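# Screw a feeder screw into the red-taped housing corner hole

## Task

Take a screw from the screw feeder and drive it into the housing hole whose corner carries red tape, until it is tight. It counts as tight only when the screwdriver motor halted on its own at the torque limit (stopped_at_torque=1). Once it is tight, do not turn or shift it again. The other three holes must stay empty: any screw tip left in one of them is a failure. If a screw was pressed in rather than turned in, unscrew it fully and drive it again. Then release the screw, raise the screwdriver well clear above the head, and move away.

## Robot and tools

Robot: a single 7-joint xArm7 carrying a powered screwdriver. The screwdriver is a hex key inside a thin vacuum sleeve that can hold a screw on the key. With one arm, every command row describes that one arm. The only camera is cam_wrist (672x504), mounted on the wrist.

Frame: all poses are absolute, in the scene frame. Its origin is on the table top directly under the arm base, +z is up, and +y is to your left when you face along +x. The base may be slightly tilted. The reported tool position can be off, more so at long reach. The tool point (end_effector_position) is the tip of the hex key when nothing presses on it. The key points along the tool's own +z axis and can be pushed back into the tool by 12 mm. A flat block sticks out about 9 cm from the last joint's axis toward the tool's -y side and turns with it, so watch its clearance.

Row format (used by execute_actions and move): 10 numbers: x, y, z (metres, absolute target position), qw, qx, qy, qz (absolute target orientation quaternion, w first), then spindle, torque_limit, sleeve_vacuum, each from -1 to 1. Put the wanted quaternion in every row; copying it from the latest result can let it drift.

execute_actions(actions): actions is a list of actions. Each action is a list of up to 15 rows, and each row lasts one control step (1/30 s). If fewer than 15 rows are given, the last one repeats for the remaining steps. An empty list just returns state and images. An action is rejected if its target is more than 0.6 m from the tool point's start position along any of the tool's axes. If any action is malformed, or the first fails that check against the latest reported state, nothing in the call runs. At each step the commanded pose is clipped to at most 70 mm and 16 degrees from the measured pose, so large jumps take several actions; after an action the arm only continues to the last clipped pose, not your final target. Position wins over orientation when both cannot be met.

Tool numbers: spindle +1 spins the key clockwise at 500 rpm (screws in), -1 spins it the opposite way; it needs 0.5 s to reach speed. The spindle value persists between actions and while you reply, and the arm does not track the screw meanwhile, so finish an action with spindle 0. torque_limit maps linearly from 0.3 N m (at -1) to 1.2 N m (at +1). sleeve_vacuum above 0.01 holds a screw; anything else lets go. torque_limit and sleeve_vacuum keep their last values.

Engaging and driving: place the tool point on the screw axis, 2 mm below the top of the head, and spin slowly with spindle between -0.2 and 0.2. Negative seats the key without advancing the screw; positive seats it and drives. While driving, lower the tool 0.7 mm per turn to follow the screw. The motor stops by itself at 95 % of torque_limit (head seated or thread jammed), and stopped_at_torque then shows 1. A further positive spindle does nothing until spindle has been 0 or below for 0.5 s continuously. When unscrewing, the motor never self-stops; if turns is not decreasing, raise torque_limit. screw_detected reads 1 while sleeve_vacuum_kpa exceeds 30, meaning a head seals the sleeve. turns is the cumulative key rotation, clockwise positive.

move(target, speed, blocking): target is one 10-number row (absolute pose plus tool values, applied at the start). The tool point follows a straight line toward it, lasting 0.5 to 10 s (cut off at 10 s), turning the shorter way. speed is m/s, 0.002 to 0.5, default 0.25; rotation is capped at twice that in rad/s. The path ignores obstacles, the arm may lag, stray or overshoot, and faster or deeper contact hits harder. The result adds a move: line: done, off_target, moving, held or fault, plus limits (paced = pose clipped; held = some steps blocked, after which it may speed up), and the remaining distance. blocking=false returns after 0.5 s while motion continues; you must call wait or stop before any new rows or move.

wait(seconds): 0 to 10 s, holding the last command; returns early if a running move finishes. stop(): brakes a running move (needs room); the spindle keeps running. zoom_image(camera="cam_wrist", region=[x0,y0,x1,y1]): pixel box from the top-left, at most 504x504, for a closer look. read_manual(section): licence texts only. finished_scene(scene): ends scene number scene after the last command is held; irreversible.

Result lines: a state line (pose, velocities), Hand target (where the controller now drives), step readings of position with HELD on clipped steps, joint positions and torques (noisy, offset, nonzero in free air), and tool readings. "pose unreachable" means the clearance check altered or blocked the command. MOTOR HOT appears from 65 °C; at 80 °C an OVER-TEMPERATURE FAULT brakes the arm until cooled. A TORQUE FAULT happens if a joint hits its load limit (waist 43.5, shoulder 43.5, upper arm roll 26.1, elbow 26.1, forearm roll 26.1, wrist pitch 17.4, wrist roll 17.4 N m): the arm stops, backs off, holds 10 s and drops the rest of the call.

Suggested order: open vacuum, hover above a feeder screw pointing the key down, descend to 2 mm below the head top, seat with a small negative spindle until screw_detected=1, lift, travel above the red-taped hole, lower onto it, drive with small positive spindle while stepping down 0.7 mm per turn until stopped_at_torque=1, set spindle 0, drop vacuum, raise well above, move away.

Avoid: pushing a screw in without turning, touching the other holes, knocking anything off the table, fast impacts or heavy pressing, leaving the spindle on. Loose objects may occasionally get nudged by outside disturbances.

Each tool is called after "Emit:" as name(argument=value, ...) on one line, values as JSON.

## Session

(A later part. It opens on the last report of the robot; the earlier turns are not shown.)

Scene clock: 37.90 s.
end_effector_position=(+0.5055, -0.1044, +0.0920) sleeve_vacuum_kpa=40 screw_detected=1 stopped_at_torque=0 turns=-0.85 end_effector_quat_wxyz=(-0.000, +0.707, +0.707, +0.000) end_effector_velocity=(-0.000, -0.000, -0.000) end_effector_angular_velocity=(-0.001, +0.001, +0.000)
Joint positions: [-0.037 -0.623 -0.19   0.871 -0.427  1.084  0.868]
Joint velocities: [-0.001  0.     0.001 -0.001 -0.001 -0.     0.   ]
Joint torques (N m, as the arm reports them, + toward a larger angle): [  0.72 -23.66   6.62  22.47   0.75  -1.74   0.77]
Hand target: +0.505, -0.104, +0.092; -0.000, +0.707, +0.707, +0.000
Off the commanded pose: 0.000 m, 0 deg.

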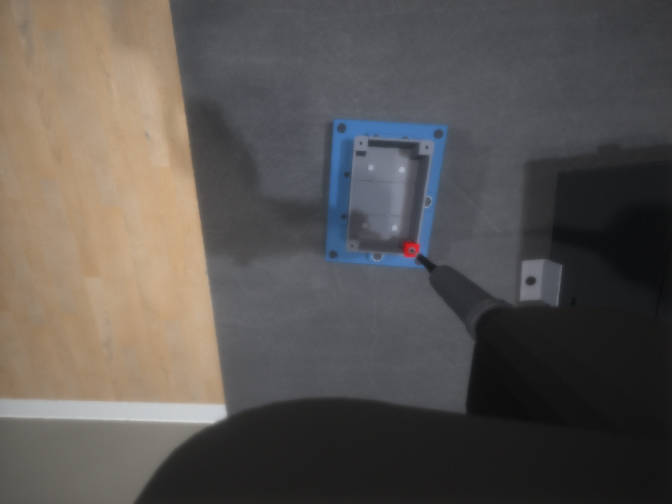

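Emit:
execute_actions(actions=[[[0.5053,-0.1046,0.0920,0,0.7071,0.7071,0,0,0,1],[0.5050,-0.1050,0.0919,0,0.7071,0.7071,0,0,0,1],[0.5045,-0.1056,0.0918,0,0.7071,0.7071,0,0,0,1],[0.5040,-0.1063,0.0916,0,0.7071,0.7071,0,0,0,1],[0.5034,-0.1070,0.0914,0,0.7071,0.7071,0,0,0,1],[0.5029,-0.1076,0.0912,0,0.7071,0.7071,0,0,0,1],[0.5025,-0.1081,0.0910,0,0.7071,0.7071,0,0,0,1],[0.5022,-0.1084,0.0908,0,0.7071,0.7071,0,0,0,1],[0.5021,-0.1086,0.0906,0,0.7071,0.7071,0,0,0,1],[0.5021,-0.1086,0.0905,0,0.7071,0.7071,0,0,0,1]]])

Emit:
zoom_image(camera="cam_wrist", region=[398, 234, 434, 270])

Scene clock: 39.83 s.
end_effector_position=(+0.5021, -0.1086, +0.0905) sleeve_vacuum_kpa=40 screw_detected=1 stopped_at_torque=0 turns=-0.85 end_effector_quat_wxyz=(-0.000, +0.707, +0.707, -0.000) end_effector_velocity=(+0.001, +0.001, +0.000) end_effector_angular_velocity=(+0.000, -0.003, +0.004)
Joint positions: [-0.04  -0.633 -0.199  0.862 -0.43   1.08   0.859]
Joint velocities: [ 0.002 -0.     0.    -0.001 -0.001 -0.003 -0.001]
Joint torques (N m, as the arm reports them, + toward a larger angle): [  0.65 -23.54   6.57  22.47   0.62  -1.81   0.67]
Hand target: +0.502, -0.109, +0.090; -0.000, +0.707, +0.707, +0.000
Off the commanded pose: 0.000 m, 0 deg.
Step readings (end_effector_position):
0: (+0.5055, -0.1044, +0.0920)
1: (+0.5055, -0.1044, +0.0920)
2: (+0.5054, -0.1044, +0.0920)
4: (+0.5051, -0.1047, +0.0919)
8: (+0.5035, -0.1069, +0.0914)
15: end_effector_position above

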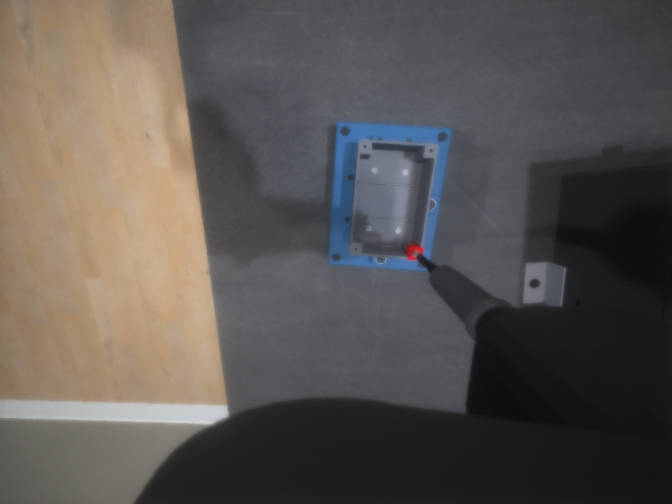

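Region (398, 234, 434, 270) of cam_wrist's 672x504 image, scaled by 14.000, with more detail than that image has.

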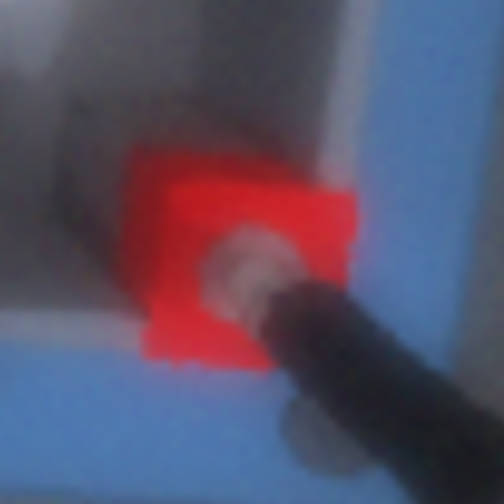

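Emit:
execute_actions(actions=[[[0.5021,-0.1086,0.0902,0,0.7071,0.7071,0,0,0,1],[0.5021,-0.1086,0.0898,0,0.7071,0.7071,0,0,0,1],[0.5021,-0.1086,0.0894,0,0.7071,0.7071,0,0,0,1],[0.5021,-0.1086,0.0890,0,0.7071,0.7071,0,0,0,1],[0.5021,-0.1086,0.0886,0,0.7071,0.7071,0,0,0,1],[0.5021,-0.1086,0.0882,0,0.7071,0.7071,0,0,0,1],[0.5021,-0.1086,0.0879,0,0.7071,0.7071,0,0,0,1],[0.5021,-0.1086,0.0876,0,0.7071,0.7071,0,0,0,1],[0.5021,-0.1086,0.0873,0,0.7071,0.7071,0,0,0,1],[0.5021,-0.1086,0.0870,0,0.7071,0.7071,0,0,0,1],[0.5021,-0.1086,0.0867,0,0.7071,0.7071,0,0,0,1],[0.5021,-0.1086,0.0864,0,0.7071,0.7071,0,0,0,1],[0.5021,-0.1086,0.0861,0,0.7071,0.7071,0,0,0,1],[0.5021,-0.1086,0.0858,0,0.7071,0.7071,0,0,0,1],[0.5021,-0.1086,0.0855,0,0.7071,0.7071,0,0,0,1]]])

Scene clock: 41.47 s.
end_effector_position=(+0.5023, -0.1085, +0.0866) sleeve_vacuum_kpa=39 screw_detected=1 stopped_at_torque=0 turns=-0.85 end_effector_quat_wxyz=(+0.000, +0.707, +0.707, +0.000) end_effector_velocity=(+0.005, +0.003, -0.003) end_effector_angular_velocity=(+0.003, -0.013, +0.004)
Joint positions: [-0.041 -0.629 -0.203  0.855 -0.432  1.068  0.859]
Joint velocities: [ 0.002  0.005 -0.002 -0.008 -0.    -0.025  0.001]
Joint torques (N m, as the arm reports them, + toward a larger angle): [ -0.16 -22.24   6.08  21.51   0.16  -1.75   0.73]
Hand target: +0.502, -0.109, +0.086; -0.000, +0.707, +0.707, -0.000
Off the commanded pose: 0.001 m, 0 deg.
Step readings (end_effector_position):
0: (+0.5021, -0.1086, +0.0905)
1: (+0.5021, -0.1086, +0.0905)
2: (+0.5021, -0.1086, +0.0905)
4: (+0.5022, -0.1086, +0.0901)
8: (+0.5021, -0.1086, +0.0886)
15: end_effector_position above

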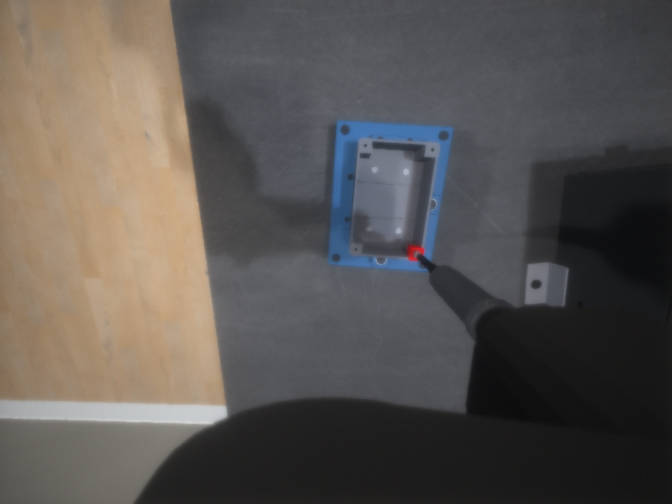

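Emit:
execute_actions(actions=[])

Emit:
zoom_image(camera="cam_wrist", region=[398, 234, 434, 270])

Scene clock: 41.73 s.
end_effector_position=(+0.5025, -0.1085, +0.0859) sleeve_vacuum_kpa=39 screw_detected=1 stopped_at_torque=0 turns=-0.85 end_effector_quat_wxyz=(+0.000, +0.707, +0.707, +0.000) end_effector_velocity=(-0.000, +0.000, -0.001) end_effector_angular_velocity=(-0.001, +0.002, +0.001)
Joint positions: [-0.041 -0.628 -0.204  0.853 -0.433  1.065  0.86 ]
Joint velocities: [ 0.     0.002 -0.001 -0.001 -0.001 -0.002  0.001]
Joint torques (N m, as the arm reports them, + toward a larger angle): [ -0.05 -21.63   5.96  21.22   0.11  -1.63   0.71]
Hand target: +0.502, -0.109, +0.086; -0.000, +0.707, +0.707, -0.000
Off the commanded pose: 0.001 m, 0 deg.

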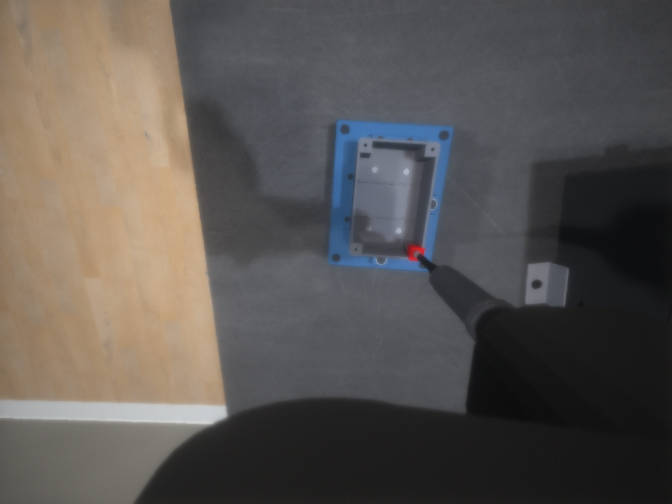

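Region (398, 234, 434, 270) of cam_wrist's 672x504 image, scaled by 14.000, with more detail than that image has.

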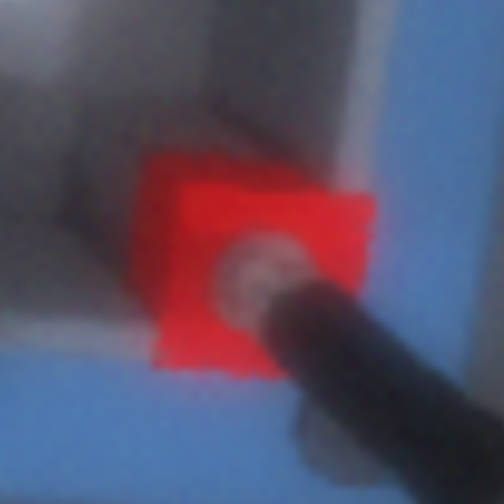

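Emit:
execute_actions(actions=[[[0.5021,-0.1086,0.0854,0,0.7071,0.7071,0,0.2,0,1],[0.5021,-0.1086,0.0852,0,0.7071,0.7071,0,0.2,0,1],[0.5021,-0.1086,0.0851,0,0.7071,0.7071,0,0.2,0,1],[0.5021,-0.1086,0.0850,0,0.7071,0.7071,0,0.2,0,1],[0.5021,-0.1086,0.0848,0,0.7071,0.7071,0,0.2,0,1],[0.5021,-0.1086,0.0847,0,0.7071,0.7071,0,0.2,0,1],[0.5021,-0.1086,0.0846,0,0.7071,0.7071,0,0.2,0,1],[0.5021,-0.1086,0.0844,0,0.7071,0.7071,0,0.2,0,1],[0.5021,-0.1086,0.0843,0,0.7071,0.7071,0,0.2,0,1],[0.5021,-0.1086,0.0842,0,0.7071,0.7071,0,0.2,0,1],[0.5021,-0.1086,0.0840,0,0.7071,0.7071,0,0.2,0,1],[0.5021,-0.1086,0.0839,0,0.7071,0.7071,0,0.2,0,1],[0.5021,-0.1086,0.0838,0,0.7071,0.7071,0,0.2,0,1],[0.5021,-0.1086,0.0836,0,0.7071,0.7071,0,0.2,0,1],[0.5021,-0.1086,0.0835,0,0.7071,0.7071,0,0.2,0,1]],[[0.5021,-0.1086,0.0834,0,0.7071,0.7071,0,1,0,1],[0.5021,-0.1086,0.0833,0,0.7071,0.7071,0,1,0,1],[0.5021,-0.1086,0.0832,0,0.7071,0.7071,0,1,0,1],[0.5021,-0.1086,0.0831,0,0.7071,0.7071,0,1,0,1],[0.5021,-0.1086,0.0830,0,0.7071,0.7071,0,1,0,1],[0.5021,-0.1086,0.0829,0,0.7071,0.7071,0,1,0,1],[0.5021,-0.1086,0.0828,0,0.7071,0.7071,0,1,0,1],[0.5021,-0.1086,0.0827,0,0.7071,0.7071,0,1,0,1],[0.5021,-0.1086,0.0825,0,0.7071,0.7071,0,1,0,1],[0.5021,-0.1086,0.0824,0,0.7071,0.7071,0,1,0,1],[0.5021,-0.1086,0.0822,0,0.7071,0.7071,0,1,0,1],[0.5021,-0.1086,0.0821,0,0.7071,0.7071,0,1,0,1],[0.5021,-0.1086,0.0819,0,0.7071,0.7071,0,1,0,1],[0.5021,-0.1086,0.0818,0,0.7071,0.7071,0,1,0,1],[0.5021,-0.1086,0.0816,0,0.7071,0.7071,0,1,0,1]],[[0.5021,-0.1086,0.0814,0,0.7071,0.7071,0,1,0,1],[0.5021,-0.1086,0.0812,0,0.7071,0.7071,0,1,0,1],[0.5021,-0.1086,0.0811,0,0.7071,0.7071,0,1,0,1],[0.5021,-0.1086,0.0809,0,0.7071,0.7071,0,1,0,1],[0.5021,-0.1086,0.0807,0,0.7071,0.7071,0,1,0,1],[0.5021,-0.1086,0.0805,0,0.7071,0.7071,0,1,0,1],[0.5021,-0.1086,0.0803,0,0.7071,0.7071,0,1,0,1],[0.5021,-0.1086,0.0802,0,0.7071,0.7071,0,1,0,1],[0.5021,-0.1086,0.0800,0,0.7071,0.7071,0,1,0,1],[0.5021,-0.1086,0.0798,0,0.7071,0.7071,0,1,0,1],[0.5021,-0.1086,0.0796,0,0.7071,0.7071,0,1,0,1],[0.5021,-0.1086,0.0794,0,0.7071,0.7071,0,1,0,1],[0.5021,-0.1086,0.0793,0,0.7071,0.7071,0,1,0,1],[0.5021,-0.1086,0.0791,0,0.7071,0.7071,0,1,0,1],[0.5021,-0.1086,0.0789,0,0.7071,0.7071,0,1,0,1]],[[0.5021,-0.1086,0.0787,0,0.7071,0.7071,0,1,0,1],[0.5021,-0.1086,0.0785,0,0.7071,0.7071,0,1,0,1],[0.5021,-0.1086,0.0784,0,0.7071,0.7071,0,1,0,1],[0.5021,-0.1086,0.0782,0,0.7071,0.7071,0,1,0,1],[0.5021,-0.1086,0.0780,0,0.7071,0.7071,0,1,0,1],[0.5021,-0.1086,0.0778,0,0.7071,0.7071,0,1,0,1],[0.5021,-0.1086,0.0777,0,0.7071,0.7071,0,1,0,1],[0.5021,-0.1086,0.0775,0,0.7071,0.7071,0,1,0,1],[0.5021,-0.1086,0.0773,0,0.7071,0.7071,0,1,0,1],[0.5021,-0.1086,0.0771,0,0.7071,0.7071,0,1,0,1],[0.5021,-0.1086,0.0770,0,0.7071,0.7071,0,1,0,1],[0.5021,-0.1086,0.0768,0,0.7071,0.7071,0,1,0,1],[0.5021,-0.1086,0.0766,0,0.7071,0.7071,0,1,0,1],[0.5021,-0.1086,0.0765,0,0.7071,0.7071,0,1,0,1],[0.5021,-0.1086,0.0763,0,0.7071,0.7071,0,0.5,0,1]],[[0.5021,-0.1086,0.0762,0,0.7071,0.7071,0,0.5,0,1],[0.5021,-0.1086,0.0761,0,0.7071,0.7071,0,0.5,0,1],[0.5021,-0.1086,0.0760,0,0.7071,0.7071,0,0.5,0,1],[0.5021,-0.1086,0.0759,0,0.7071,0.7071,0,0.5,0,1],[0.5021,-0.1086,0.0758,0,0.7071,0.7071,0,0.5,0,1],[0.5021,-0.1086,0.0757,0,0.7071,0.7071,0,0.5,0,1],[0.5021,-0.1086,0.0757,0,0.7071,0.7071,0,0.5,0,1],[0.5021,-0.1086,0.0757,0,0.7071,0.7071,0,0.5,0,1],[0.5021,-0.1086,0.0757,0,0.7071,0.7071,0,0.5,0,1],[0.5021,-0.1086,0.0757,0,0.7071,0.7071,0,0.5,0,1],[0.5021,-0.1086,0.0757,0,0.7071,0.7071,0,0.5,0,1],[0.5021,-0.1086,0.0757,0,0.7071,0.7071,0,0.5,0,1],[0.5021,-0.1086,0.0757,0,0.7071,0.7071,0,0.5,0,1],[0.5021,-0.1086,0.0757,0,0.7071,0.7071,0,0.5,0,1],[0.5021,-0.1086,0.0757,0,0.7071,0.7071,0,0,0,1]]])

Emit:
zoom_image(camera="cam_wrist", region=[398, 234, 434, 270])

Scene clock: 47.87 s.
end_effector_position=(+0.5021, -0.1086, +0.0757) sleeve_vacuum_kpa=40 screw_detected=1 stopped_at_torque=1 turns=12.28 end_effector_quat_wxyz=(-0.000, +0.707, +0.707, +0.000) end_effector_velocity=(+0.000, -0.000, +0.000) end_effector_angular_velocity=(+0.001, -0.001, -0.003)
Joint positions: [-0.043 -0.616 -0.214  0.836 -0.438  1.036  0.861]
Joint velocities: [-0.    -0.001 -0.     0.     0.001 -0.     0.002]
Joint torques (N m, as the arm reports them, + toward a larger angle): [ -1.23 -21.3    5.3   20.02  -0.59  -0.97   0.71]
Hand target: +0.502, -0.109, +0.076; +0.000, +0.707, +0.707, -0.000
Off the commanded pose: 0.000 m, 0 deg.
Step readings (end_effector_position; steps 1 to 15: 1st action; 16 to 30: 2nd action; 31 to 45: 3rd action; 46 to 60: 4th action; 61 to 75: 5th action):
0: (+0.5021, -0.1086, +0.0855)
1: (+0.5021, -0.1086, +0.0855)
2: (+0.5021, -0.1086, +0.0855)
4: (+0.5021, -0.1086, +0.0853)
8: (+0.5020, -0.1086, +0.0848)
15: (+0.5022, -0.1085, +0.0840)
16: (+0.5022, -0.1085, +0.0838)
17: (+0.5022, -0.1085, +0.0837)
19: (+0.5022, -0.1085, +0.0835)
23: (+0.5021, -0.1085, +0.0830)
30: (+0.5021, -0.1085, +0.0821)
31: (+0.5021, -0.1085, +0.0819)
32: (+0.5021, -0.1086, +0.0818)
34: (+0.5021, -0.1086, +0.0814)
38: (+0.5021, -0.1086, +0.0807)
45: (+0.5021, -0.1086, +0.0794)
46: (+0.5021, -0.1086, +0.0793)
47: (+0.5021, -0.1086, +0.0791)
49: (+0.5021, -0.1086, +0.0787)
53: (+0.5021, -0.1086, +0.0780)
60: (+0.5021, -0.1086, +0.0768)
61: (+0.5021, -0.1086, +0.0766)
62: (+0.5021, -0.1086, +0.0765)
64: (+0.5021, -0.1086, +0.0762)
68: (+0.5021, -0.1086, +0.0758)
75: end_effector_position above

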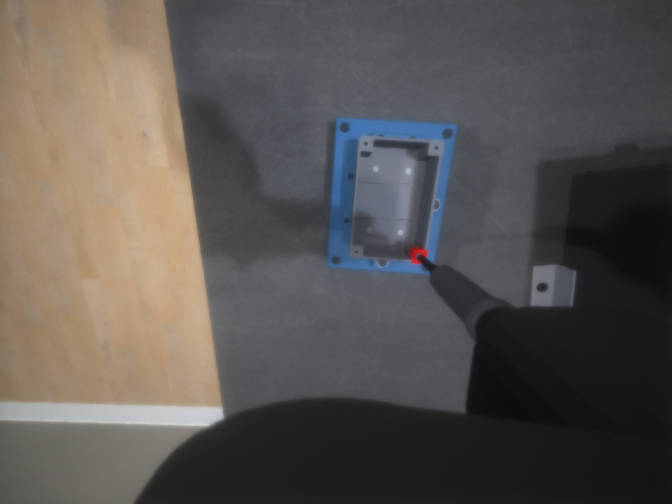

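Region (398, 234, 434, 270) of cam_wrist's 672x504 image, scaled by 14.000, with more detail than that image has.

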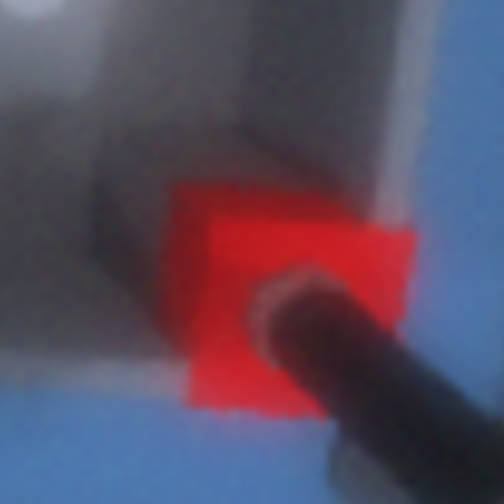

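Emit:
execute_actions(actions=[[[0.5021,-0.1086,0.0757,0,0.7071,0.7071,0,0,0,-1],[0.5021,-0.1086,0.0759,0,0.7071,0.7071,0,0,0,-1],[0.5021,-0.1086,0.0762,0,0.7071,0.7071,0,0,0,-1],[0.5021,-0.1086,0.0766,0,0.7071,0.7071,0,0,0,-1],[0.5021,-0.1086,0.0771,0,0.7071,0.7071,0,0,0,-1],[0.5021,-0.1086,0.0777,0,0.7071,0.7071,0,0,0,-1],[0.5021,-0.1086,0.0783,0,0.7071,0.7071,0,0,0,-1],[0.5021,-0.1086,0.0790,0,0.7071,0.7071,0,0,0,-1],[0.5021,-0.1086,0.0797,0,0.7071,0.7071,0,0,0,-1],[0.5021,-0.1086,0.0805,0,0.7071,0.7071,0,0,0,-1],[0.5021,-0.1086,0.0814,0,0.7071,0.7071,0,0,0,-1],[0.5021,-0.1086,0.0825,0,0.7071,0.7071,0,0,0,-1],[0.5021,-0.1086,0.0840,0,0.7071,0.7071,0,0,0,-1],[0.5021,-0.1086,0.0862,0,0.7071,0.7071,0,0,0,-1],[0.5021,-0.1086,0.0893,0,0.7071,0.7071,0,0,0,-1]],[[0.5021,-0.1086,0.0935,0,0.7071,0.7071,0,0,0,-1],[0.5021,-0.1086,0.0990,0,0.7071,0.7071,0,0,0,-1],[0.5021,-0.1086,0.1060,0,0.7071,0.7071,0,0,0,-1],[0.5021,-0.1086,0.1142,0,0.7071,0.7071,0,0,0,-1],[0.5021,-0.1086,0.1234,0,0.7071,0.7071,0,0,0,-1],[0.5021,-0.1086,0.1332,0,0.7071,0.7071,0,0,0,-1],[0.5021,-0.1086,0.1432,0,0.7071,0.7071,0,0,0,-1],[0.5021,-0.1086,0.1530,0,0.7071,0.7071,0,0,0,-1],[0.5021,-0.1086,0.1622,0,0.7071,0.7071,0,0,0,-1],[0.5021,-0.1086,0.1705,0,0.7071,0.7071,0,0,0,-1],[0.5021,-0.1086,0.1777,0,0.7071,0.7071,0,0,0,-1],[0.5021,-0.1086,0.1837,0,0.7071,0.7071,0,0,0,-1],[0.5021,-0.1086,0.1885,0,0.7071,0.7071,0,0,0,-1],[0.5021,-0.1086,0.1922,0,0.7071,0.7071,0,0,0,-1],[0.5021,-0.1086,0.1950,0,0.7071,0.7071,0,0,0,-1]],[[0.5021,-0.1086,0.1972,0,0.7071,0.7071,0,0,0,-1],[0.5021,-0.1086,0.1987,0,0.7071,0.7071,0,0,0,-1],[0.5021,-0.1086,0.1996,0,0.7071,0.7071,0,0,0,-1],[0.5021,-0.1086,0.2000,0,0.7071,0.7071,0,0,0,-1]]])

Emit:
zoom_image(camera="cam_wrist", region=[320, 130, 440, 270])

Scene clock: 50.60 s.
end_effector_position=(+0.5018, -0.1086, +0.1995) sleeve_vacuum_kpa=0 screw_detected=0 stopped_at_torque=1 turns=12.28 end_effector_quat_wxyz=(-0.000, +0.707, +0.707, -0.000) end_effector_velocity=(+0.002, +0.001, +0.003) end_effector_angular_velocity=(+0.001, -0.005, +0.001)
Joint positions: [-0.024 -0.683 -0.096  1.107 -0.373  1.393  0.841]
Joint velocities: [ 0.002 -0.002  0.002  0.004  0.001  0.001 -0.   ]
Joint torques (N m, as the arm reports them, + toward a larger angle): [  0.12 -22.18   6.77  23.33   0.95  -1.86   0.69]
Hand target: +0.502, -0.109, +0.200; -0.000, +0.707, +0.707, +0.000
Off the commanded pose: 0.001 m, 0 deg.
Step readings (end_effector_position; steps 1 to 15: 1st action; 16 to 30: 2nd action; 31 to 45: 3rd action):
0: (+0.5021, -0.1086, +0.0757)
1: (+0.5021, -0.1086, +0.0757)
2: (+0.5021, -0.1086, +0.0757)
4: (+0.5021, -0.1086, +0.0758)
8: (+0.5021, -0.1086, +0.0771)
15: (+0.5002, -0.1093, +0.0814)
16: (+0.5001, -0.1092, +0.0830)
17: (+0.5002, -0.1091, +0.0853)
19: (+0.5005, -0.1088, +0.0923)
23: (+0.5017, -0.1083, +0.1180)
30: (+0.5037, -0.1078, +0.1782)
31: (+0.5037, -0.1079, +0.1843)
32: (+0.5035, -0.1080, +0.1891)
34: (+0.5030, -0.1083, +0.1955)
38: (+0.5019, -0.1085, +0.1990)
45: end_effector_position above

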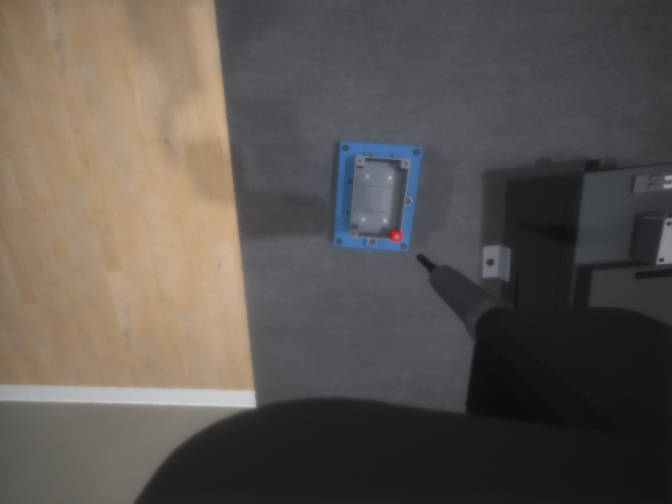

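Region (320, 130, 440, 270) of cam_wrist's 672x504 image, scaled by 3.600, with more detail than that image has; it fills the left 432 columns of this view, and the rest is white.

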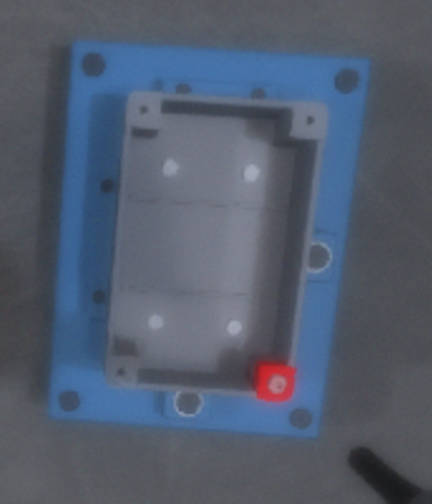

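The screw is seated in the red hole, the motor stopped at torque after about 13 turns, and the tool is lifted clear.

Emit:
finished_scene(scene=2)

The scene is finished: the task was done.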